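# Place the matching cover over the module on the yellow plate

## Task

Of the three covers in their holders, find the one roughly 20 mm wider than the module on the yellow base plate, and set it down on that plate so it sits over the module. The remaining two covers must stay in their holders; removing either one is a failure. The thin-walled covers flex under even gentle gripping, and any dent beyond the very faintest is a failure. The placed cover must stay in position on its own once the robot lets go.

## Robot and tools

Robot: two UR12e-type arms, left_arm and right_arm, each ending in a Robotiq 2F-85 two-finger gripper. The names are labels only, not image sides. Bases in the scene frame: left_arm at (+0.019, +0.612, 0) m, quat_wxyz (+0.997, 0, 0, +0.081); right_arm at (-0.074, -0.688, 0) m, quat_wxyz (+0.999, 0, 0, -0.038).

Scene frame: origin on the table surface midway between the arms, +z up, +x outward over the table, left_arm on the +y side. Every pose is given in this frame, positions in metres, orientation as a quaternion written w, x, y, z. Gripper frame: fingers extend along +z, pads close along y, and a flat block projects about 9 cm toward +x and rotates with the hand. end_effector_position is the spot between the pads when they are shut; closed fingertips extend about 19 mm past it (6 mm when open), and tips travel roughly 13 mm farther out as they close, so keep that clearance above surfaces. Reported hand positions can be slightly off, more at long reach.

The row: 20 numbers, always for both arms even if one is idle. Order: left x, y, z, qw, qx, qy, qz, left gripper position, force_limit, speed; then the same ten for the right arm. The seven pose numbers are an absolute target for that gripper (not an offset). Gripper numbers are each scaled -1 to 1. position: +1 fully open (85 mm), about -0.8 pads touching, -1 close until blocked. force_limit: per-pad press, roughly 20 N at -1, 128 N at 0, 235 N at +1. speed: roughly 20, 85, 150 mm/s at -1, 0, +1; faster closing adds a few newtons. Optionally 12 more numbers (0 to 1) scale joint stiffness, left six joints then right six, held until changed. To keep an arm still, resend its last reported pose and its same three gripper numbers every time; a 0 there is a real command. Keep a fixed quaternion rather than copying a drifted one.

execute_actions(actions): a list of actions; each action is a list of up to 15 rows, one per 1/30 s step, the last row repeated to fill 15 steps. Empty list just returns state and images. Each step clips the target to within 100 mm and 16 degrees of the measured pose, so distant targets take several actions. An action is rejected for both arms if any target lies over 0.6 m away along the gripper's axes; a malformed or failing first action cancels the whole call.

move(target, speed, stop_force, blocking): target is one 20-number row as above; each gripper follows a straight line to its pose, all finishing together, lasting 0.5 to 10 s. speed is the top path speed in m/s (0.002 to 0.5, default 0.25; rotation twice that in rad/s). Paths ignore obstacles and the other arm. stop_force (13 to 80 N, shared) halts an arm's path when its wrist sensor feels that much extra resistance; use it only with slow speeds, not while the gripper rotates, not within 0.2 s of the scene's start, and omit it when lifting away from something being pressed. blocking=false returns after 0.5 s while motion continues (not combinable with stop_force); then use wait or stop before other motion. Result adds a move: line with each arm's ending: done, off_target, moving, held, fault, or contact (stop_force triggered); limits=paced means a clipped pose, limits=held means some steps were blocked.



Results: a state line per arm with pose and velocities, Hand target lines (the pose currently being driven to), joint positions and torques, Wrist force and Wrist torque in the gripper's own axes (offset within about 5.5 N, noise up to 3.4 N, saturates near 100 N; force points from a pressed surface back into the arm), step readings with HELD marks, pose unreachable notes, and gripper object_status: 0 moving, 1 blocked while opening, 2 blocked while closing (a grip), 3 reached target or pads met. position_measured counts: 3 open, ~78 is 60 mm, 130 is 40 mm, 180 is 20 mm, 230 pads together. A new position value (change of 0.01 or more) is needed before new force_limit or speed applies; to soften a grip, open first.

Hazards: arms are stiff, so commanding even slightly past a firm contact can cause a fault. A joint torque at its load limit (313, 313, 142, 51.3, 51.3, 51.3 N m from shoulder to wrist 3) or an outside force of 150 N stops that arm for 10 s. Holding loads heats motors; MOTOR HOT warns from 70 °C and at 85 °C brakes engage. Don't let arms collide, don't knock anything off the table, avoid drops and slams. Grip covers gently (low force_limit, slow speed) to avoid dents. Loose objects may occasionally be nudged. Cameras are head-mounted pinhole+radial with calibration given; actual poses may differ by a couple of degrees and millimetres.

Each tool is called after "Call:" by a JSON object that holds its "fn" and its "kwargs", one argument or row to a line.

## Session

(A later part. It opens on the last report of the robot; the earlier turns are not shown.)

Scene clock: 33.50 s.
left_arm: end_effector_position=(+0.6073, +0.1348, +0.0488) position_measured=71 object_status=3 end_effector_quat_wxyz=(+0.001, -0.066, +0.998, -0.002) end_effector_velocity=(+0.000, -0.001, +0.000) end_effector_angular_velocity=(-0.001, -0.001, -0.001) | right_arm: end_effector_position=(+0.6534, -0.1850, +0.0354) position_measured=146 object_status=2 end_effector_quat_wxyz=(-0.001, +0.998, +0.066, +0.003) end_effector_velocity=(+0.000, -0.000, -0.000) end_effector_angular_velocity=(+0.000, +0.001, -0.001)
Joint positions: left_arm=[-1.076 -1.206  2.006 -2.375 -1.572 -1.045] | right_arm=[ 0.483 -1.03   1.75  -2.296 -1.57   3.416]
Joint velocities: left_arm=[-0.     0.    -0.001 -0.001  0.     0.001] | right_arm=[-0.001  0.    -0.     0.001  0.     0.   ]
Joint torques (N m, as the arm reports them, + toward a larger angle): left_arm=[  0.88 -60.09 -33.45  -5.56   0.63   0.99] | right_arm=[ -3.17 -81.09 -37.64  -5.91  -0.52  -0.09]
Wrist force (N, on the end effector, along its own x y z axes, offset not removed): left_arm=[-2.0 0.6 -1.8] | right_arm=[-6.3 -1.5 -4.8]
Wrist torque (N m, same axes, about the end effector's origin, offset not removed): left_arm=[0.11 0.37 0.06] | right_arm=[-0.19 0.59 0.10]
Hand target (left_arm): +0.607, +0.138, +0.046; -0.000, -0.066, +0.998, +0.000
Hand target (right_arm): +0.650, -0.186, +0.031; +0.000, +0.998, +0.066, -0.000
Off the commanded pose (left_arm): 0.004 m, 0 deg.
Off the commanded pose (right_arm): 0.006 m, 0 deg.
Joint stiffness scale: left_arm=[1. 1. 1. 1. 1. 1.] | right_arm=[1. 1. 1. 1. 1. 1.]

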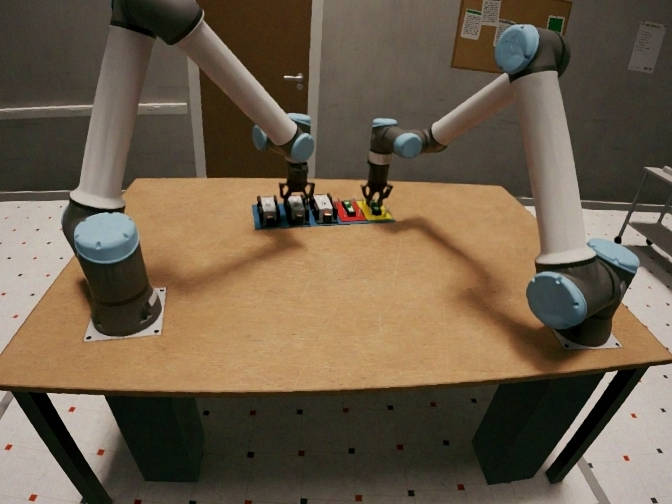

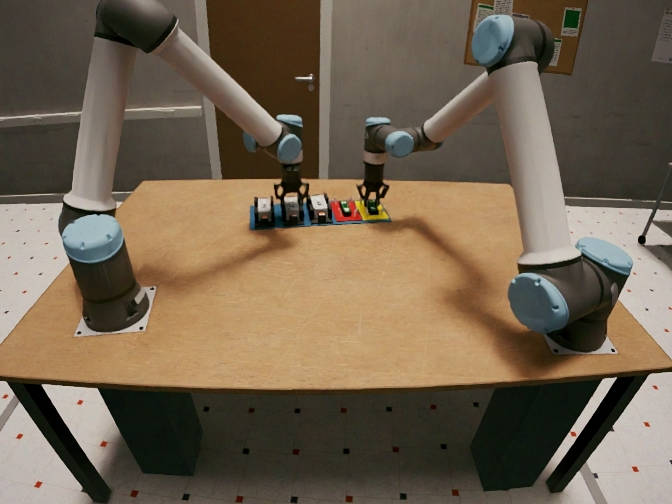

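Call:
{"fn": "execute_actions", "kwargs": {
  "actions": [
    [[0.607, 0.140, 0.046, 0, -0.0663, 0.9978, 0, 0.46, -1, -0.3, 0.6534, -0.185, 0.0354, 0, 0.9978, 0.0663, 0, 0.31, -1, 0]]
  ]
}}

Scene clock: 35.20 s.
left_arm: end_effector_position=(+0.6072, +0.1370, +0.0475) position_measured=71 object_status=3 end_effector_quat_wxyz=(+0.000, -0.066, +0.998, -0.001) end_effector_velocity=(-0.001, +0.001, -0.001) end_effector_angular_velocity=(+0.002, +0.003, -0.001) | right_arm: end_effector_position=(+0.6514, -0.1859, +0.0345) position_measured=90 object_status=0 end_effector_quat_wxyz=(-0.000, +0.998, +0.066, -0.001) end_effector_velocity=(-0.001, -0.000, +0.000) end_effector_angular_velocity=(-0.001, +0.003, +0.000)
Joint positions: left_arm=[-1.074 -1.206  2.009 -2.376 -1.572 -1.043] | right_arm=[ 0.483 -1.03   1.75  -2.289 -1.57   3.416]
Joint velocities: left_arm=[ 0.    -0.     0.002  0.002 -0.001  0.001] | right_arm=[ 0.    -0.    -0.     0.003  0.    -0.   ]
Joint torques (N m, as the arm reports them, + toward a larger angle): left_arm=[  1.07 -62.18 -34.47  -5.6    0.48   0.46] | right_arm=[  0.8  -82.82 -41.54  -4.52  -0.25  -0.1 ]
Wrist force (N, on the end effector, along its own x y z axes, offset not removed): left_arm=[-2.1 0.0 -2.3] | right_arm=[-1.8 -2.3 2.2]
Wrist torque (N m, same axes, about the end effector's origin, offset not removed): left_arm=[0.03 0.34 0.08] | right_arm=[-0.18 0.41 0.05]
Hand target (left_arm): +0.607, +0.140, +0.046; -0.000, -0.066, +0.998, +0.000
Hand target (right_arm): +0.653, -0.185, +0.035; -0.000, +0.998, +0.066, +0.000
Off the commanded pose (left_arm): 0.003 m, 0 deg.
Off the commanded pose (right_arm): 0.002 m, 0 deg.
Joint stiffness scale: left_arm=[1. 1. 1. 1. 1. 1.] | right_arm=[1. 1. 1. 1. 1. 1.]
Step readings (end_effector_position):
0: left_arm (+0.6073, +0.1348, +0.0488) | right_arm (+0.6534, -0.1850, +0.0354)
1: left_arm (+0.6073, +0.1348, +0.0488) | right_arm (+0.6534, -0.1850, +0.0354)
2: left_arm (+0.6073, +0.1348, +0.0487) | right_arm (+0.6534, -0.1850, +0.0354)
4: left_arm (+0.6073, +0.1350, +0.0486) | right_arm (+0.6530, -0.1852, +0.0352)
8: left_arm (+0.6072, +0.1363, +0.0479) | right_arm (+0.6520, -0.1856, +0.0348)
15: end_effector_position above

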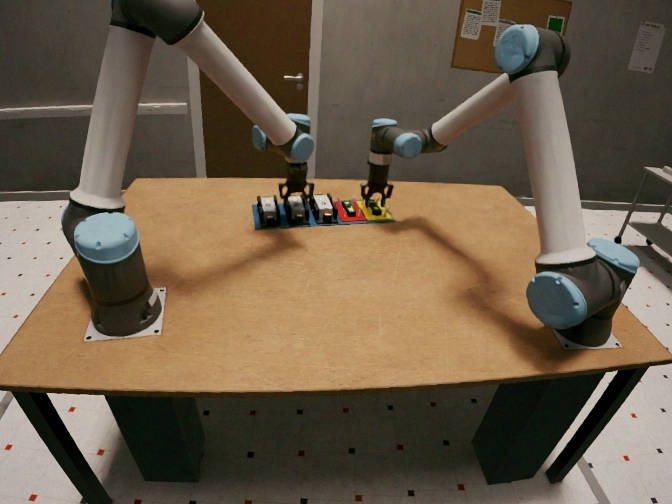

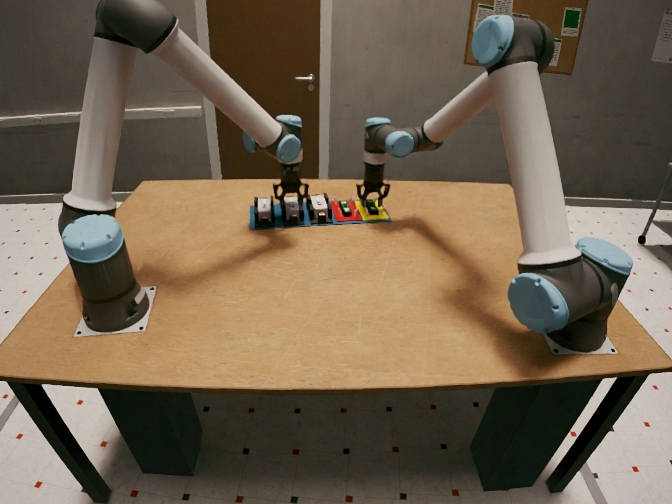

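Call:
{"fn": "move", "kwargs": {
  "target": [0.6072, 0.1371, 0.0474, 0, -0.066, 0.998, -0.001, -1, -1, -1, 0.6514, -0.1859, 0.11, 0, 0.9978, 0.0663, 0, 0.31, -1, 0],
  "speed": 0.12
}}

Scene clock: 37.37 s.
left_arm: end_effector_position=(+0.6075, +0.1356, +0.0484) position_measured=113 object_status=2 end_effector_quat_wxyz=(+0.001, -0.065, +0.998, -0.002) end_effector_velocity=(+0.001, +0.000, +0.001) end_effector_angular_velocity=(-0.001, -0.001, +0.000) | right_arm: end_effector_position=(+0.6500, -0.1865, +0.1078) position_measured=90 object_status=3 end_effector_quat_wxyz=(-0.000, +0.998, +0.066, -0.001) end_effector_velocity=(-0.004, -0.002, -0.002) end_effector_angular_velocity=(-0.006, +0.013, -0.000)
Joint positions: left_arm=[-1.075 -1.206  2.008 -2.377 -1.572 -1.043] | right_arm=[ 0.483 -1.107  1.713 -2.176 -1.57   3.416]
Joint velocities: left_arm=[ 0.001 -0.001 -0.    -0.001 -0.     0.001] | right_arm=[-0.    -0.     0.     0.015 -0.001  0.   ]
Joint torques (N m, as the arm reports them, + toward a larger angle): left_arm=[ -0.41 -62.81 -36.47  -3.74   0.12   0.28] | right_arm=[  0.06 -83.09 -45.41  -4.82  -0.69  -0.32]
Wrist force (N, on the end effector, along its own x y z axes, offset not removed): left_arm=[-3.4 -2.2 -6.3] | right_arm=[-3.2 -3.0 0.9]
Wrist torque (N m, same axes, about the end effector's origin, offset not removed): left_arm=[-0.07 0.67 0.11] | right_arm=[-0.41 0.58 0.02]
Hand target (left_arm): +0.607, +0.137, +0.047; +0.000, -0.066, +0.998, -0.001
Hand target (right_arm): +0.651, -0.186, +0.110; -0.000, +0.998, +0.066, +0.000
Off the commanded pose (left_arm): 0.002 m, 0 deg.
Off the commanded pose (right_arm): 0.003 m, 0 deg.
Joint stiffness scale: left_arm=[1. 1. 1. 1. 1. 1.] | right_arm=[1. 1. 1. 1. 1. 1.]
move: done

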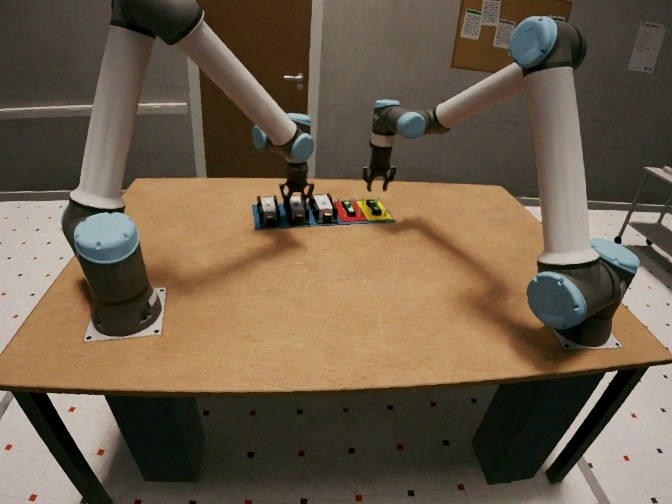

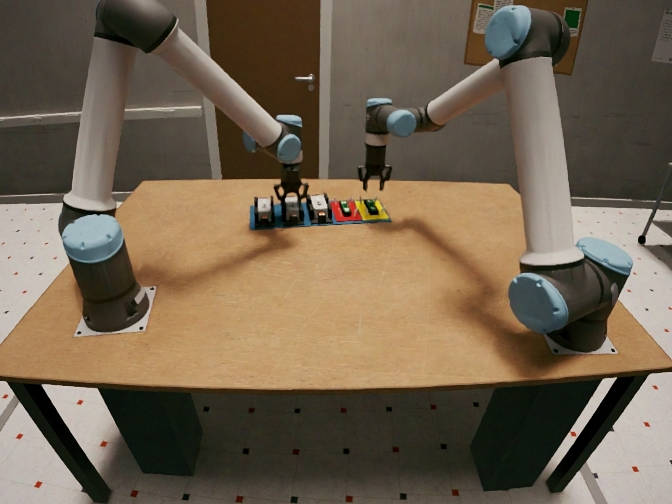

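Call:
{"fn": "zoom_image", "kwargs": {
  "camera": "cam_head_right",
  "region": [265, 175, 345, 231]
}}

Call:
{"fn": "zoom_image", "kwargs": {
  "camera": "cam_head_left",
  "region": [270, 175, 350, 231]
}}

Region (265, 175, 345, 231) of cam_head_right's 672x504 image, scaled by 6.300, with more detail than that image has; it fills the top 353 rows of this view, and the rest is white.

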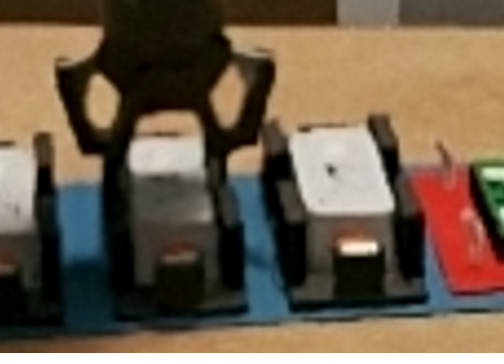

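Region (270, 175, 350, 231) of cam_head_left's 672x504 image, scaled by 6.300, with more detail than that image has; it fills the top 353 rows of this view, and the rest is white.

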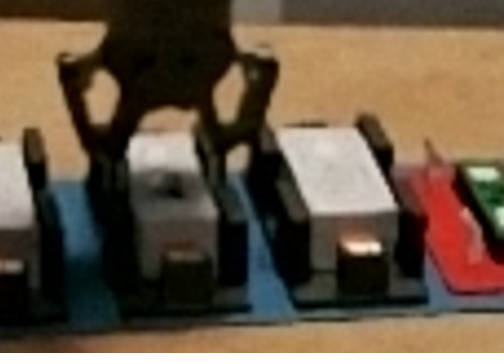

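Call:
{"fn": "execute_actions", "kwargs": {
  "actions": [
    [[0.6075, 0.1356, 0.0484, 0.001, -0.065, 0.998, -0.002, 1, -1, 0.5, 0.6514, -0.1859, 0.11, 0, 0.9978, 0.0663, 0, 0.31, -1, 0]]
  ]
}}

Call:
{"fn": "move", "kwargs": {
  "target": [0.6075, 0.1356, 0.082, 0, -0.0663, 0.9978, 0, 1, -1, 0.5, 0.6514, -0.1859, 0.11, 0, 0.9978, 0.0663, 0, 0.31, -1, 0],
  "speed": 0.1
}}

Scene clock: 42.60 s.
left_arm: end_effector_position=(+0.6075, +0.1356, +0.0484) position_measured=5 object_status=0 end_effector_quat_wxyz=(+0.001, -0.065, +0.998, -0.002) end_effector_velocity=(+0.000, +0.000, +0.001) end_effector_angular_velocity=(-0.000, -0.000, -0.000) | right_arm: end_effector_position=(+0.6496, -0.1867, +0.1076) position_measured=90 object_status=3 end_effector_quat_wxyz=(+0.000, +0.998, +0.066, -0.002) end_effector_velocity=(-0.001, -0.000, -0.001) end_effector_angular_velocity=(+0.000, +0.001, -0.000)
Joint positions: left_arm=[-1.075 -1.206  2.008 -2.377 -1.572 -1.043] | right_arm=[ 0.483 -1.107  1.713 -2.174 -1.57   3.416]
Joint velocities: left_arm=[ 0.    -0.001 -0.     0.001  0.     0.   ] | right_arm=[-0.     0.     0.001 -0.     0.001  0.   ]
Joint torques (N m, as the arm reports them, + toward a larger angle): left_arm=[ -1.06 -62.8  -37.74  -4.84   0.42   0.71] | right_arm=[ -4.13 -81.23 -45.67  -5.    -1.24  -0.23]
Wrist force (N, on the end effector, along its own x y z axes, offset not removed): left_arm=[-3.3 1.1 -0.6] | right_arm=[-3.6 -1.1 1.7]
Wrist torque (N m, same axes, about the end effector's origin, offset not removed): left_arm=[0.08 0.55 0.22] | right_arm=[0.02 0.70 0.14]
Hand target (left_arm): +0.607, +0.136, +0.048; +0.001, -0.065, +0.998, -0.002
Hand target (right_arm): +0.651, -0.186, +0.110; -0.000, +0.998, +0.066, +0.000
Off the commanded pose (left_arm): 0.000 m, 0 deg.
Off the commanded pose (right_arm): 0.003 m, 0 deg.
Joint stiffness scale: left_arm=[1. 1. 1. 1. 1. 1.] | right_arm=[1. 1. 1. 1. 1. 1.]
Step readings (end_effector_position):
0: left_arm (+0.6075, +0.1356, +0.0484) | right_arm (+0.6496, -0.1867, +0.1076)
1: left_arm (+0.6075, +0.1356, +0.0484) | right_arm (+0.6496, -0.1867, +0.1076)
2: left_arm (+0.6075, +0.1356, +0.0484) | right_arm (+0.6496, -0.1867, +0.1076)
4: left_arm (+0.6075, +0.1356, +0.0484) | right_arm (+0.6496, -0.1867, +0.1076)
8: left_arm (+0.6075, +0.1356, +0.0484) | right_arm (+0.6496, -0.1867, +0.1076)
15: end_effector_position above

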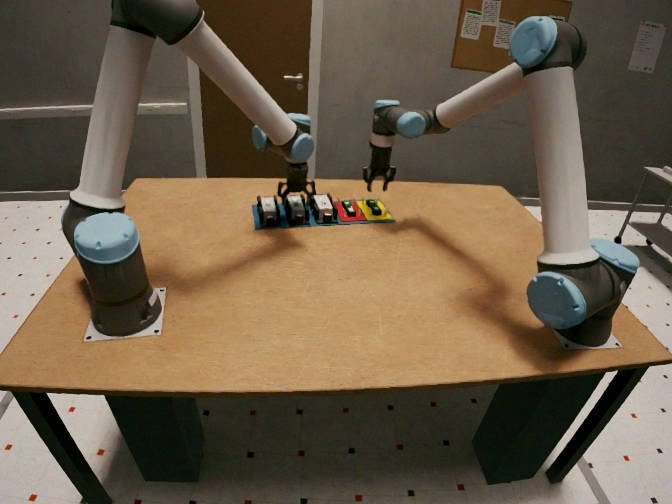

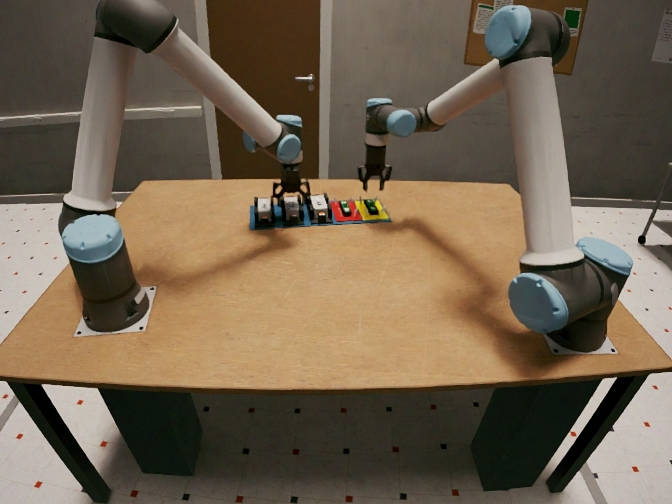

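Scene clock: 43.50 s.
left_arm: end_effector_position=(+0.6068, +0.1367, +0.0804) position_measured=3 object_status=3 end_effector_quat_wxyz=(-0.001, -0.066, +0.998, -0.000) end_effector_velocity=(-0.002, +0.003, -0.001) end_effector_angular_velocity=(+0.011, +0.007, +0.001) | right_arm: end_effector_position=(+0.6496, -0.1867, +0.1076) position_measured=90 object_status=3 end_effector_quat_wxyz=(+0.000, +0.998, +0.066, -0.002) end_effector_velocity=(+0.000, -0.001, +0.000) end_effector_angular_velocity=(-0.000, -0.000, -0.001)
Joint positions: left_arm=[-1.075 -1.247  1.989 -2.313 -1.572 -1.045] | right_arm=[ 0.483 -1.107  1.713 -2.174 -1.57   3.416]
Joint velocities: left_arm=[-0.    -0.    -0.     0.014  0.001 -0.001] | right_arm=[-0.001 -0.001  0.001 -0.    -0.     0.   ]
Joint torques (N m, as the arm reports them, + toward a larger angle): left_arm=[ -0.91 -61.75 -42.37  -4.47   0.33   0.17] | right_arm=[ -0.21 -84.93 -45.82  -4.58  -0.54  -0.25]
Wrist force (N, on the end effector, along its own x y z axes, offset not removed): left_arm=[-2.8 0.9 -0.5] | right_arm=[-3.0 -1.0 0.6]
Wrist torque (N m, same axes, about the end effector's origin, offset not removed): left_arm=[0.05 0.50 0.06] | right_arm=[-0.08 0.52 0.08]
Hand target (left_arm): +0.607, +0.136, +0.082; +0.000, -0.066, +0.998, -0.000
Hand target (right_arm): +0.651, -0.186, +0.110; -0.000, +0.998, +0.066, +0.000
Off the commanded pose (left_arm): 0.002 m, 0 deg.
Off the commanded pose (right_arm): 0.003 m, 0 deg.
Joint stiffness scale: left_arm=[1. 1. 1. 1. 1. 1.] | right_arm=[1. 1. 1. 1. 1. 1.]
move: done

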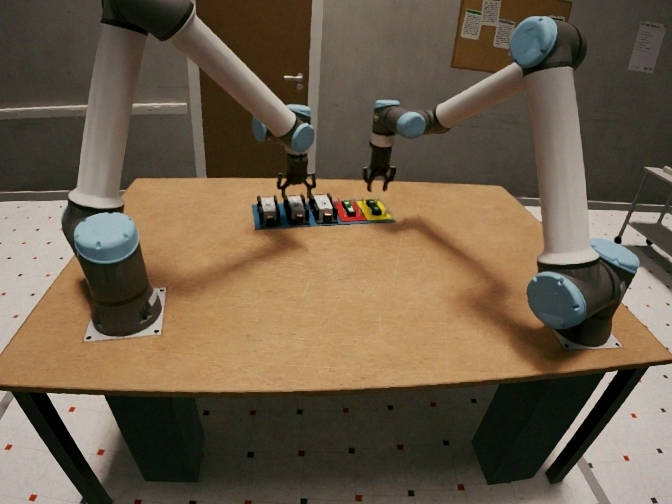

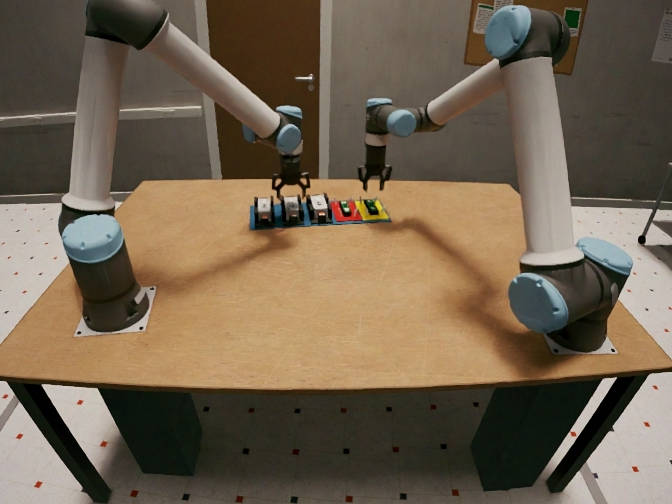

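Call:
{"fn": "move", "kwargs": {
  "target": [0.6225, 0.0283, 0.082, 0, -0.0663, 0.9978, 0, 1, -1, 0.5, 0.50, -0.52, 0.18, 0, 0.9978, 0.0663, 0, 0.31, -1, 0],
  "speed": 0.4
}}

Scene clock: 45.57 s.
left_arm: end_effector_position=(+0.6213, +0.0298, +0.0821) position_measured=3 object_status=3 end_effector_quat_wxyz=(-0.000, -0.066, +0.998, -0.000) end_effector_velocity=(-0.000, -0.000, -0.002) end_effector_angular_velocity=(+0.000, +0.001, -0.001) | right_arm: end_effector_position=(+0.5024, -0.5189, +0.1808) position_measured=90 object_status=3 end_effector_quat_wxyz=(+0.001, +0.998, +0.067, +0.002) end_effector_velocity=(+0.000, -0.003, +0.003) end_effector_angular_velocity=(-0.001, -0.004, +0.001)
Joint positions: left_arm=[-1.14  -1.139  1.821 -2.253 -1.572 -1.11 ] | right_arm=[ 0.068 -1.605  2.195 -2.164 -1.572  3.001]
Joint velocities: left_arm=[-0.     0.002  0.    -0.001 -0.001  0.001] | right_arm=[-0.005 -0.005  0.     0.002 -0.001 -0.006]
Joint torques (N m, as the arm reports them, + toward a larger angle): left_arm=[ -1.32 -68.22 -45.44  -4.14   0.65   0.09] | right_arm=[ -4.13 -42.72 -38.73  -4.27   0.57  -0.6 ]
Wrist force (N, on the end effector, along its own x y z axes, offset not removed): left_arm=[-4.7 -0.8 1.7] | right_arm=[-0.8 -2.8 1.7]
Wrist torque (N m, same axes, about the end effector's origin, offset not removed): left_arm=[-0.11 0.77 0.19] | right_arm=[-0.41 0.23 0.08]
Hand target (left_arm): +0.623, +0.028, +0.082; +0.000, -0.066, +0.998, -0.000
Hand target (right_arm): +0.500, -0.520, +0.180; +0.000, +0.998, +0.066, +0.000
Off the commanded pose (left_arm): 0.002 m, 0 deg.
Off the commanded pose (right_arm): 0.003 m, 0 deg.
Joint stiffness scale: left_arm=[1. 1. 1. 1. 1. 1.] | right_arm=[1. 1. 1. 1. 1. 1.]
move: done; limits=paced

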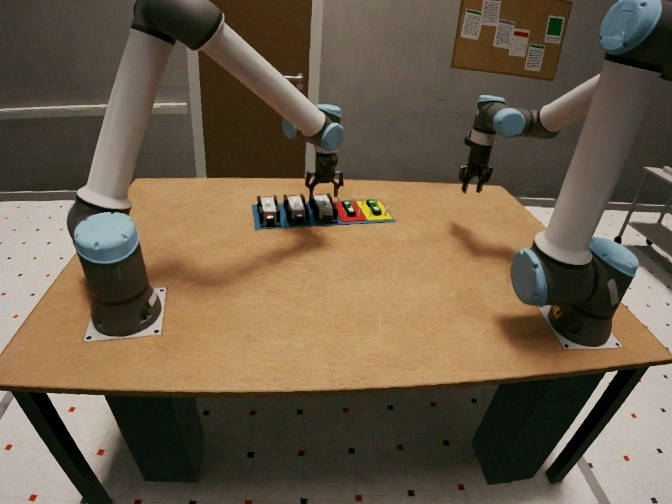

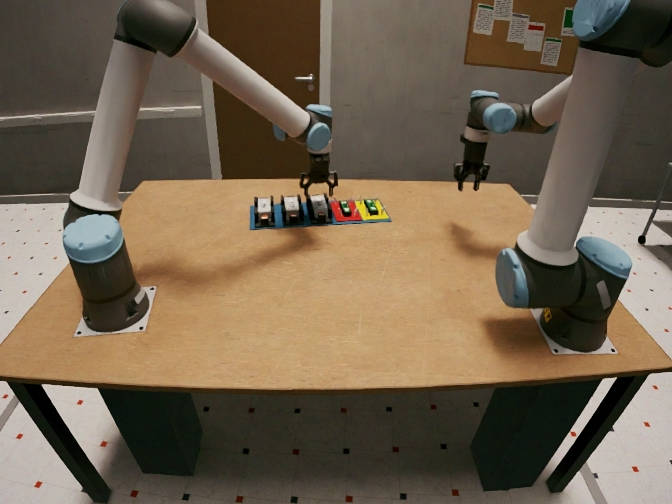

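Call:
{"fn": "zoom_image", "kwargs": {
  "camera": "cam_head_right",
  "region": [275, 170, 355, 230]
}}

Call:
{"fn": "zoom_image", "kwargs": {
  "camera": "cam_head_left",
  "region": [280, 170, 360, 230]
}}

Region (275, 170, 355, 230) of cam_head_right's 672x504 image, scaled by 6.300, with more detail than that image has; it fills the top 378 rows of this view, and the rest is white.

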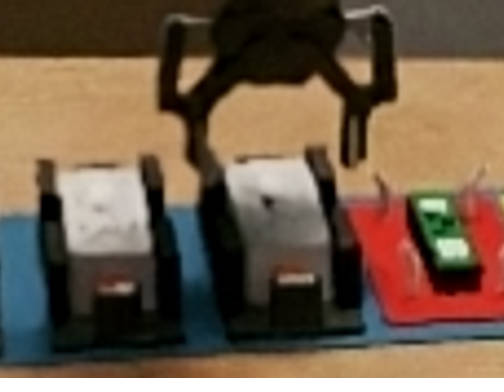

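Region (280, 170, 360, 230) of cam_head_left's 672x504 image, scaled by 6.300, with more detail than that image has; it fills the top 378 rows of this view, and the rest is white.

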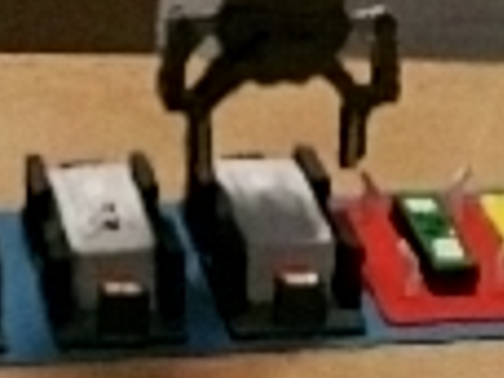

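Call:
{"fn": "move", "kwargs": {
  "target": [0.622, 0.0305, 0.045, 0, -0.0663, 0.9978, 0, 1, -1, 0.5, 0.50, -0.52, 0.18, 0, 0.9978, 0.0663, 0, 0.31, -1, 0],
  "speed": 0.05,
  "stop_force": 15
}}

Scene clock: 47.20 s.
left_arm: end_effector_position=(+0.6223, +0.0284, +0.0479) position_measured=3 object_status=3 end_effector_quat_wxyz=(+0.000, -0.066, +0.998, -0.001) end_effector_velocity=(+0.001, -0.002, +0.001) end_effector_angular_velocity=(-0.007, -0.005, +0.002) | right_arm: end_effector_position=(+0.5020, -0.5191, +0.1809) position_measured=90 object_status=3 end_effector_quat_wxyz=(+0.001, +0.998, +0.067, +0.001) end_effector_velocity=(-0.001, -0.000, -0.000) end_effector_angular_velocity=(-0.002, +0.001, +0.001)
Joint positions: left_arm=[-1.14  -1.1    1.838 -2.311 -1.572 -1.11 ] | right_arm=[ 0.067 -1.606  2.195 -2.162 -1.572  3.   ]
Joint velocities: left_arm=[ 0.    -0.     0.001 -0.009  0.    -0.001] | right_arm=[ 0.001 -0.     0.001  0.001 -0.002 -0.   ]
Joint torques (N m, as the arm reports them, + toward a larger angle): left_arm=[ -0.47 -70.38 -36.41  -5.49   0.76   0.39] | right_arm=[ -6.59 -40.58 -39.16  -4.18   1.43  -1.04]
Wrist force (N, on the end effector, along its own x y z axes, offset not removed): left_arm=[-3.2 -0.9 -1.9] | right_arm=[-1.9 -0.9 2.6]
Wrist torque (N m, same axes, about the end effector's origin, offset not removed): left_arm=[-0.25 0.54 -0.04] | right_arm=[0.04 0.38 0.08]
Hand target (left_arm): +0.622, +0.030, +0.045; -0.000, -0.066, +0.998, +0.000
Hand target (right_arm): +0.500, -0.520, +0.180; +0.000, +0.998, +0.066, +0.000
Off the commanded pose (left_arm): 0.004 m, 0 deg.
Off the commanded pose (right_arm): 0.002 m, 0 deg.
Joint stiffness scale: left_arm=[1. 1. 1. 1. 1. 1.] | right_arm=[1. 1. 1. 1. 1. 1.]
move: off_target (left_arm)

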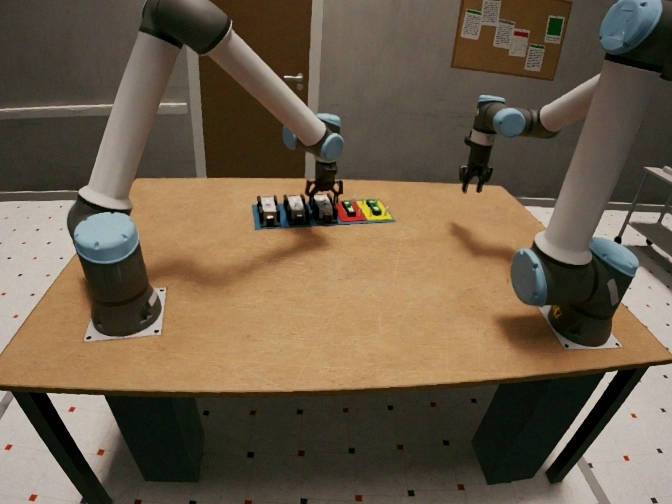

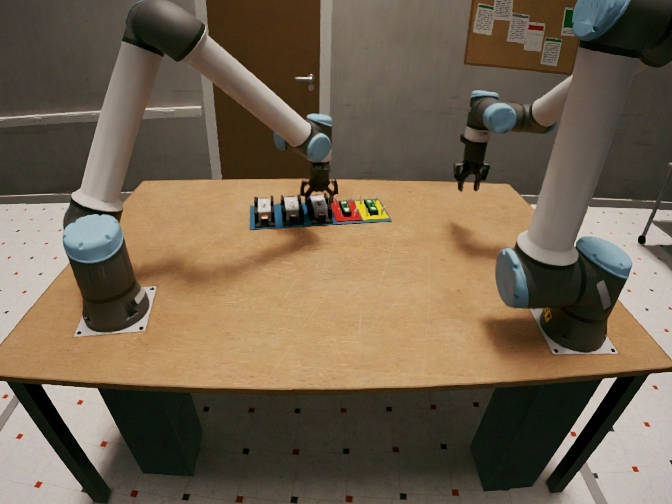

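Call:
{"fn": "execute_actions", "kwargs": {
  "actions": [
    [[0.6224, 0.0281, 0.048, 0.0005, -0.066, 0.9978, -0.0014, 0.46, -1, 0, 0.502, -0.5191, 0.1809, 0.001, 0.998, 0.067, 0.001, 0.31, -1, 0]],
    [[0.6224, 0.0281, 0.048, 0.0005, -0.066, 0.9978, -0.0014, -1, -1, -1, 0.502, -0.5191, 0.1809, 0.001, 0.998, 0.067, 0.001, 0.31, -1, 0]]
  ]
}}

Call:
{"fn": "wait", "kwargs": {
  "seconds": 0.5
}}

Scene clock: 48.73 s.
left_arm: end_effector_position=(+0.6224, +0.0282, +0.0481) position_measured=92 object_status=0 end_effector_quat_wxyz=(+0.000, -0.066, +0.998, -0.002) end_effector_velocity=(-0.001, +0.001, -0.000) end_effector_angular_velocity=(+0.003, +0.003, +0.000) | right_arm: end_effector_position=(+0.5020, -0.5191, +0.1809) position_measured=90 object_status=3 end_effector_quat_wxyz=(+0.001, +0.998, +0.067, +0.001) end_effector_velocity=(-0.000, +0.000, +0.001) end_effector_angular_velocity=(+0.001, -0.001, -0.000)
Joint positions: left_arm=[-1.14  -1.1    1.838 -2.312 -1.572 -1.11 ] | right_arm=[ 0.067 -1.606  2.195 -2.162 -1.572  2.999]
Joint velocities: left_arm=[ 0.    -0.    -0.     0.004 -0.001  0.   ] | right_arm=[-0.    -0.001 -0.     0.     0.001 -0.   ]
Joint torques (N m, as the arm reports them, + toward a larger angle): left_arm=[ -2.14 -73.41 -40.74  -4.61   0.11   0.33] | right_arm=[ -3.02 -37.46 -43.38  -4.61  -0.8   -0.11]
Wrist force (N, on the end effector, along its own x y z axes, offset not removed): left_arm=[-2.5 0.0 -1.6] | right_arm=[-5.0 -2.5 2.2]
Wrist torque (N m, same axes, about the end effector's origin, offset not removed): left_arm=[-0.21 0.33 0.11] | right_arm=[-0.30 0.84 0.10]
Hand target (left_arm): +0.622, +0.028, +0.048; +0.001, -0.066, +0.998, -0.001
Hand target (right_arm): +0.502, -0.519, +0.181; +0.001, +0.998, +0.067, +0.001
Off the commanded pose (left_arm): 0.000 m, 0 deg.
Off the commanded pose (right_arm): 0.000 m, 0 deg.
Joint stiffness scale: left_arm=[1. 1. 1. 1. 1. 1.] | right_arm=[1. 1. 1. 1. 1. 1.]
Step readings (end_effector_position; steps 1 to 15: 1st action; 16 to 30: 2nd action):
0: left_arm (+0.6224, +0.0281, +0.0481) | right_arm (+0.5020, -0.5191, +0.1809)
1: left_arm (+0.6224, +0.0281, +0.0481) | right_arm (+0.5020, -0.5191, +0.1809)
2: left_arm (+0.6224, +0.0281, +0.0481) | right_arm (+0.5020, -0.5191, +0.1809)
4: left_arm (+0.6224, +0.0281, +0.0481) | right_arm (+0.5020, -0.5191, +0.1809)
8: left_arm (+0.6224, +0.0281, +0.0481) | right_arm (+0.5020, -0.5191, +0.1809)
15: left_arm (+0.6224, +0.0281, +0.0481) | right_arm (+0.5020, -0.5191, +0.1809)
16: left_arm (+0.6224, +0.0281, +0.0481) | right_arm (+0.5020, -0.5191, +0.1809)
17: left_arm (+0.6224, +0.0281, +0.0481) | right_arm (+0.5020, -0.5191, +0.1809)
19: left_arm (+0.6224, +0.0281, +0.0481) | right_arm (+0.5020, -0.5191, +0.1809)
23: left_arm (+0.6224, +0.0281, +0.0481) | right_arm (+0.5020, -0.5191, +0.1809)
30: end_effector_position above

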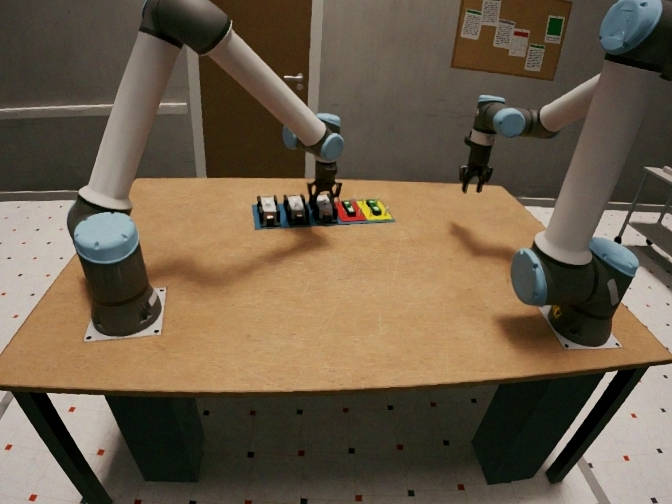

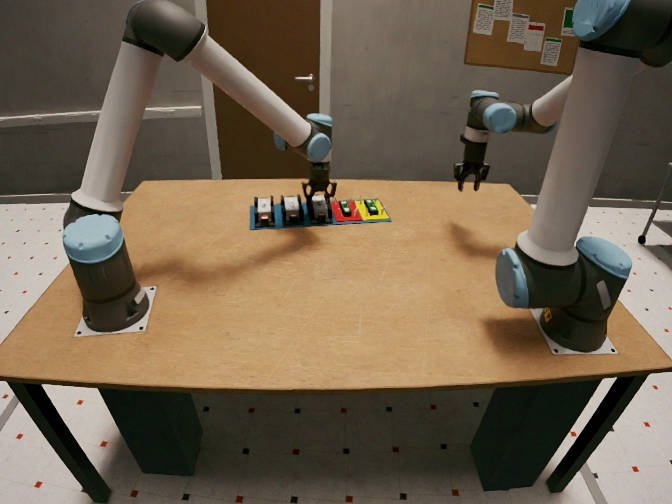

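Scene clock: 49.23 s.
left_arm: end_effector_position=(+0.6224, +0.0282, +0.0482) position_measured=102 object_status=2 end_effector_quat_wxyz=(+0.000, -0.066, +0.998, -0.002) end_effector_velocity=(+0.000, +0.000, +0.001) end_effector_angular_velocity=(+0.000, -0.000, +0.000) | right_arm: end_effector_position=(+0.5020, -0.5191, +0.1809) position_measured=90 object_status=3 end_effector_quat_wxyz=(+0.001, +0.998, +0.067, +0.001) end_effector_velocity=(-0.000, +0.000, -0.000) end_effector_angular_velocity=(+0.001, +0.001, +0.001)
Joint positions: left_arm=[-1.14  -1.1    1.838 -2.312 -1.572 -1.11 ] | right_arm=[ 0.067 -1.606  2.195 -2.162 -1.572  2.999]
Joint velocities: left_arm=[ 0.001 -0.001 -0.     0.001  0.     0.001] | right_arm=[ 0.001  0.001  0.     0.     0.001 -0.   ]
Joint torques (N m, as the arm reports them, + toward a larger angle): left_arm=[ -0.73 -71.74 -39.98  -4.63   0.26   0.26] | right_arm=[ -0.29 -36.28 -43.44  -5.25  -0.25  -0.44]
Wrist force (N, on the end effector, along its own x y z axes, offset not removed): left_arm=[-1.4 1.8 -3.3] | right_arm=[-3.0 -2.1 0.3]
Wrist torque (N m, same axes, about the end effector's origin, offset not removed): left_arm=[-0.20 0.28 0.18] | right_arm=[-0.18 0.62 0.12]
Hand target (left_arm): +0.622, +0.028, +0.048; +0.001, -0.066, +0.998, -0.001
Hand target (right_arm): +0.502, -0.519, +0.181; +0.001, +0.998, +0.067, +0.001
Off the commanded pose (left_arm): 0.000 m, 0 deg.
Off the commanded pose (right_arm): 0.000 m, 0 deg.
Joint stiffness scale: left_arm=[1. 1. 1. 1. 1. 1.] | right_arm=[1. 1. 1. 1. 1. 1.]
wait: 0.50 s; at rest by 0.33 s

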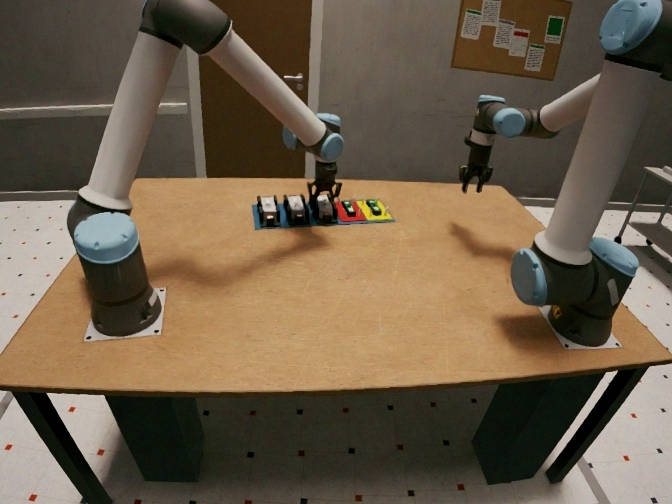

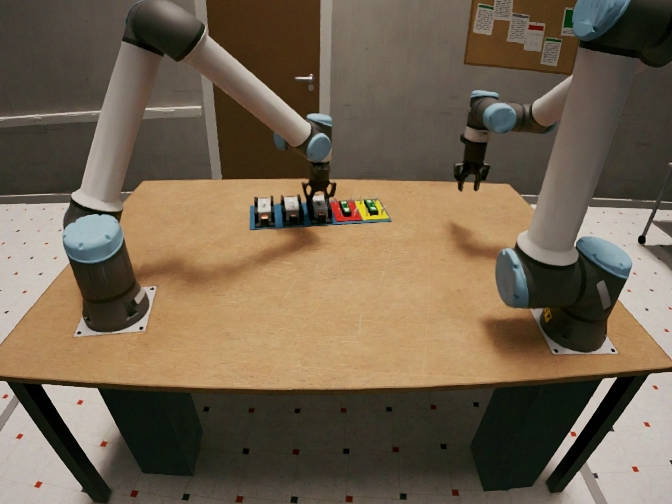

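Call:
{"fn": "move", "kwargs": {
  "target": [0.6228, 0.0274, 0.060, 0.0003, -0.066, 0.9978, -0.001, -1, -1, -1, 0.502, -0.5191, 0.1809, 0.001, 0.998, 0.067, 0.001, 0.31, -1, 0],
  "speed": 0.02
}}

Scene clock: 50.63 s.
left_arm: end_effector_position=(+0.6215, +0.0286, +0.0543) position_measured=102 object_status=2 end_effector_quat_wxyz=(-0.001, -0.066, +0.998, +0.001) end_effector_velocity=(+0.000, +0.001, -0.000) end_effector_angular_velocity=(+0.003, +0.001, -0.000) | right_arm: end_effector_position=(+0.5020, -0.5191, +0.1809) position_measured=90 object_status=3 end_effector_quat_wxyz=(+0.001, +0.998, +0.067, +0.001) end_effector_velocity=(+0.000, +0.000, -0.000) end_effector_angular_velocity=(-0.000, +0.001, +0.000)
Joint positions: left_arm=[-1.141 -1.107  1.832 -2.293 -1.572 -1.11 ] | right_arm=[ 0.067 -1.606  2.195 -2.162 -1.572  2.999]
Joint velocities: left_arm=[ 0.     0.    -0.001  0.004  0.001  0.   ] | right_arm=[ 0.     0.001  0.    -0.    -0.    -0.   ]
Joint torques (N m, as the arm reports them, + toward a larger angle): left_arm=[ -1.87 -80.97 -43.82  -3.58   0.16   0.33] | right_arm=[ -3.05 -37.71 -43.58  -5.05  -0.6   -0.45]
Wrist force (N, on the end effector, along its own x y z axes, offset not removed): left_arm=[-2.9 -5.5 6.0] | right_arm=[-2.1 -3.0 1.8]
Wrist torque (N m, same axes, about the end effector's origin, offset not removed): left_arm=[0.26 0.33 0.22] | right_arm=[-0.37 0.45 0.17]
Hand target (left_arm): +0.623, +0.027, +0.060; +0.000, -0.066, +0.998, -0.001
Hand target (right_arm): +0.502, -0.519, +0.181; +0.001, +0.998, +0.067, +0.001
Off the commanded pose (left_arm): 0.006 m, 0 deg.
Off the commanded pose (right_arm): 0.000 m, 0 deg.
Joint stiffness scale: left_arm=[1. 1. 1. 1. 1. 1.] | right_arm=[1. 1. 1. 1. 1. 1.]
move: off_target (left_arm)

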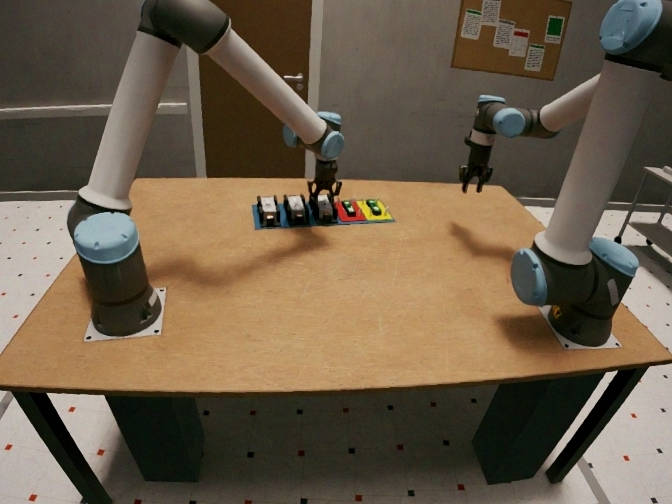

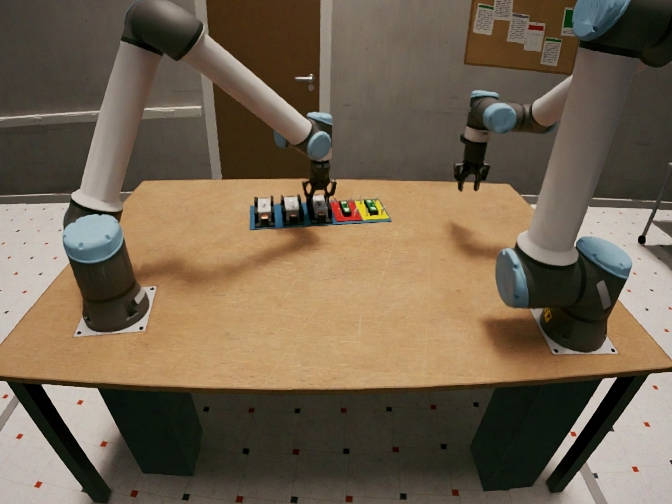

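Call:
{"fn": "zoom_image", "kwargs": {
  "camera": "cam_head_right",
  "region": [295, 180, 345, 230]
}}

Call:
{"fn": "zoom_image", "kwargs": {
  "camera": "cam_head_left",
  "region": [300, 180, 350, 230]
}}

Region (295, 180, 345, 230) of cam_head_right's 672x504 image, scaled by 10.080, with more detail than that image has.

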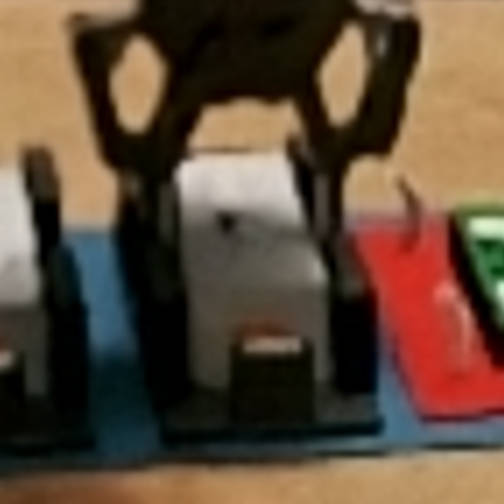

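Region (300, 180, 350, 230) of cam_head_left's 672x504 image, scaled by 10.080, with more detail than that image has.

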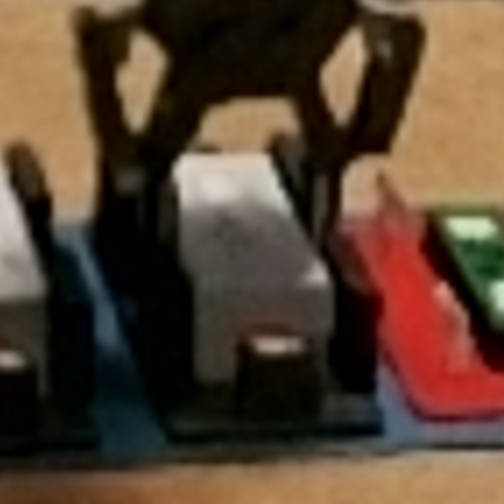

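Call:
{"fn": "wait", "kwargs": {
  "seconds": 0.1
}}

Call:
{"fn": "wait", "kwargs": {
  "seconds": 0.1
}}

Scene clock: 52.50 s.
left_arm: end_effector_position=(+0.6214, +0.0286, +0.0543) position_measured=102 object_status=2 end_effector_quat_wxyz=(-0.001, -0.066, +0.998, +0.001) end_effector_velocity=(-0.000, +0.000, +0.001) end_effector_angular_velocity=(-0.000, -0.001, -0.000) | right_arm: end_effector_position=(+0.5020, -0.5191, +0.1809) position_measured=90 object_status=3 end_effector_quat_wxyz=(+0.001, +0.998, +0.067, +0.001) end_effector_velocity=(-0.000, +0.001, +0.000) end_effector_angular_velocity=(+0.002, -0.001, +0.000)
Joint positions: left_arm=[-1.141 -1.107  1.832 -2.293 -1.572 -1.11 ] | right_arm=[ 0.067 -1.606  2.195 -2.162 -1.572  2.999]
Joint velocities: left_arm=[-0.    -0.001  0.     0.     0.    -0.   ] | right_arm=[ 0.    -0.001  0.    -0.     0.002 -0.   ]
Joint torques (N m, as the arm reports them, + toward a larger angle): left_arm=[ -1.47 -79.26 -43.74  -3.02   0.4    0.22] | right_arm=[  0.84 -36.29 -43.86  -5.2   -0.4    0.22]
Wrist force (N, on the end effector, along its own x y z axes, offset not removed): left_arm=[-5.7 -6.1 8.3] | right_arm=[-1.9 -2.0 2.2]
Wrist torque (N m, same axes, about the end effector's origin, offset not removed): left_arm=[0.14 0.77 0.15] | right_arm=[-0.17 0.44 0.05]
Hand target (left_arm): +0.623, +0.027, +0.060; +0.000, -0.066, +0.998, -0.001
Hand target (right_arm): +0.502, -0.519, +0.181; +0.001, +0.998, +0.067, +0.001
Off the commanded pose (left_arm): 0.006 m, 0 deg.
Off the commanded pose (right_arm): 0.000 m, 0 deg.
Joint stiffness scale: left_arm=[1. 1. 1. 1. 1. 1.] | right_arm=[1. 1. 1. 1. 1. 1.]
wait: 0.10 s; at rest from the start

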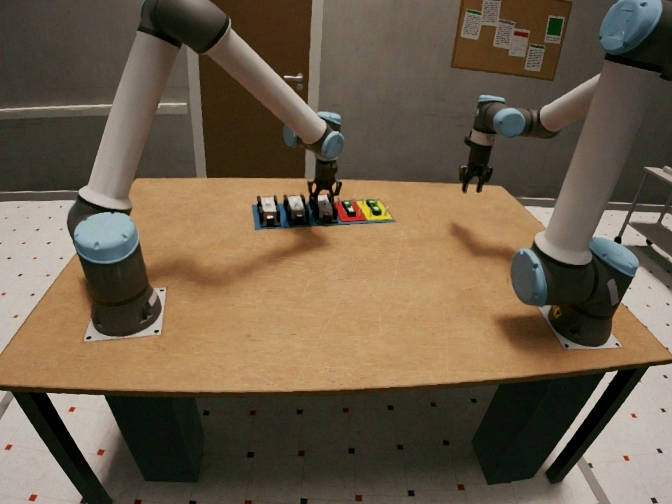

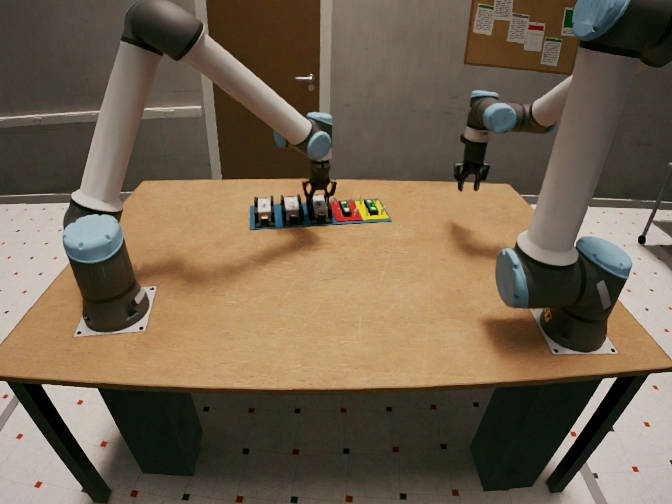

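Scene clock: 52.60 s.
left_arm: end_effector_position=(+0.6214, +0.0286, +0.0543) position_measured=102 object_status=2 end_effector_quat_wxyz=(-0.001, -0.066, +0.998, +0.001) end_effector_velocity=(-0.001, +0.001, -0.001) end_effector_angular_velocity=(+0.002, +0.002, +0.001) | right_arm: end_effector_position=(+0.5020, -0.5191, +0.1809) position_measured=90 object_status=3 end_effector_quat_wxyz=(+0.001, +0.998, +0.067, +0.001) end_effector_velocity=(+0.000, -0.000, -0.000) end_effector_angular_velocity=(+0.001, +0.001, -0.001)
Joint positions: left_arm=[-1.141 -1.107  1.832 -2.293 -1.572 -1.11 ] | right_arm=[ 0.067 -1.606  2.195 -2.162 -1.572  2.999]
Joint velocities: left_arm=[ 0.     0.     0.002  0.001 -0.001 -0.001] | right_arm=[-0.001  0.001 -0.     0.001  0.001  0.   ]
Joint torques (N m, as the arm reports them, + toward a larger angle): left_arm=[ -1.55 -78.89 -43.59  -2.94   0.21   0.28] | right_arm=[ -5.75 -37.77 -43.44  -5.04  -0.56  -0.02]
Wrist force (N, on the end effector, along its own x y z axes, offset not removed): left_arm=[-3.2 -5.6 7.1] | right_arm=[-1.8 -3.8 0.1]
Wrist torque (N m, same axes, about the end effector's origin, offset not removed): left_arm=[0.32 0.38 0.12] | right_arm=[-0.40 0.43 0.13]
Hand target (left_arm): +0.623, +0.027, +0.060; +0.000, -0.066, +0.998, -0.001
Hand target (right_arm): +0.502, -0.519, +0.181; +0.001, +0.998, +0.067, +0.001
Off the commanded pose (left_arm): 0.006 m, 0 deg.
Off the commanded pose (right_arm): 0.000 m, 0 deg.
Joint stiffness scale: left_arm=[1. 1. 1. 1. 1. 1.] | right_arm=[1. 1. 1. 1. 1. 1.]
wait: 0.10 s; no rest

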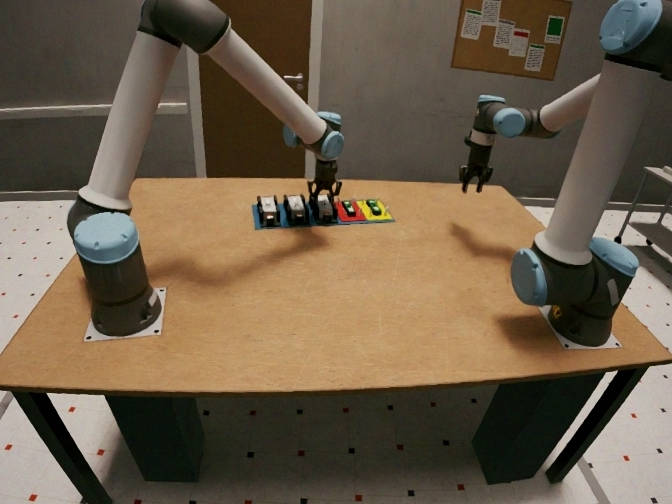

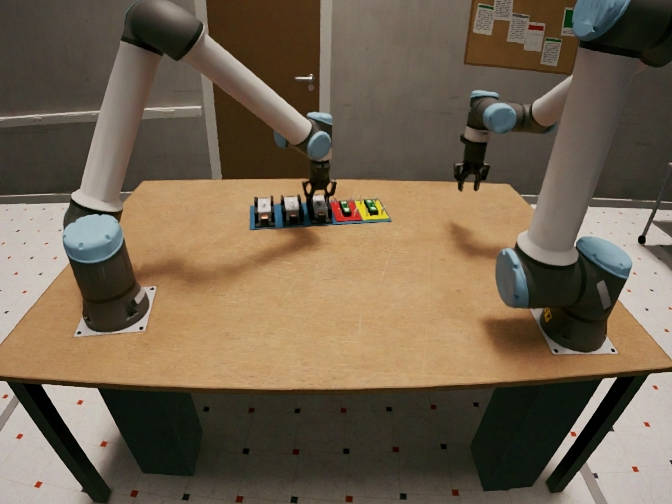

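Call:
{"fn": "zoom_image", "kwargs": {
  "camera": "cam_head_left",
  "region": [254, 203, 284, 231]
}}

Call:
{"fn": "zoom_image", "kwargs": {
  "camera": "cam_head_left",
  "region": [312, 198, 342, 226]
}}

Call:
{"fn": "zoom_image", "kwargs": {
  "camera": "cam_head_right",
  "region": [250, 192, 280, 230]
}}

Region (254, 203, 284, 231) of cam_head_left's 672x504 image, scaled by 16.800, with more detail than that image has; it fills the top 470 rows of this view, and the rest is white.

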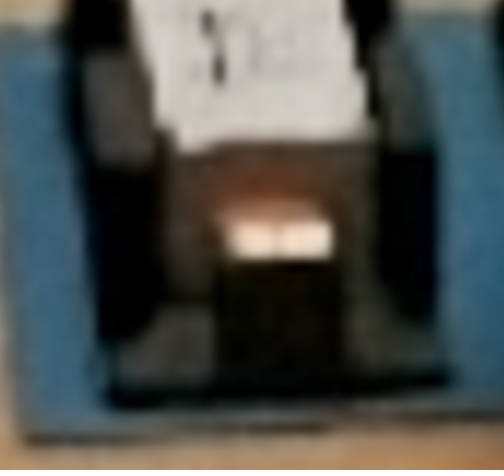

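Region (312, 198, 342, 226) of cam_head_left's 672x504 image, scaled by 16.800, with more detail than that image has; it fills the top 470 rows of this view, and the rest is white.

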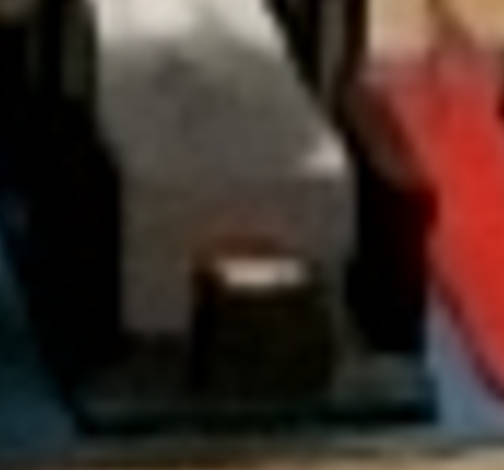

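Region (250, 192, 280, 230) of cam_head_right's 672x504 image, scaled by 13.263, with more detail than that image has; it fills the left 398 columns of this view, and the rest is white.

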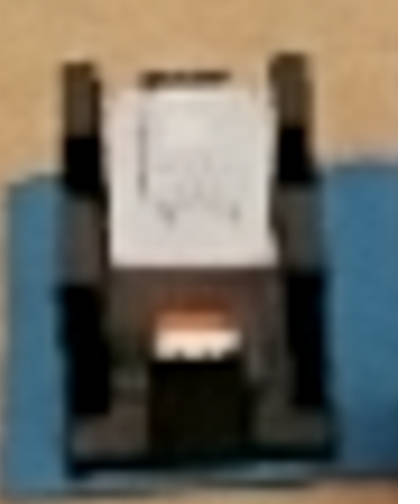

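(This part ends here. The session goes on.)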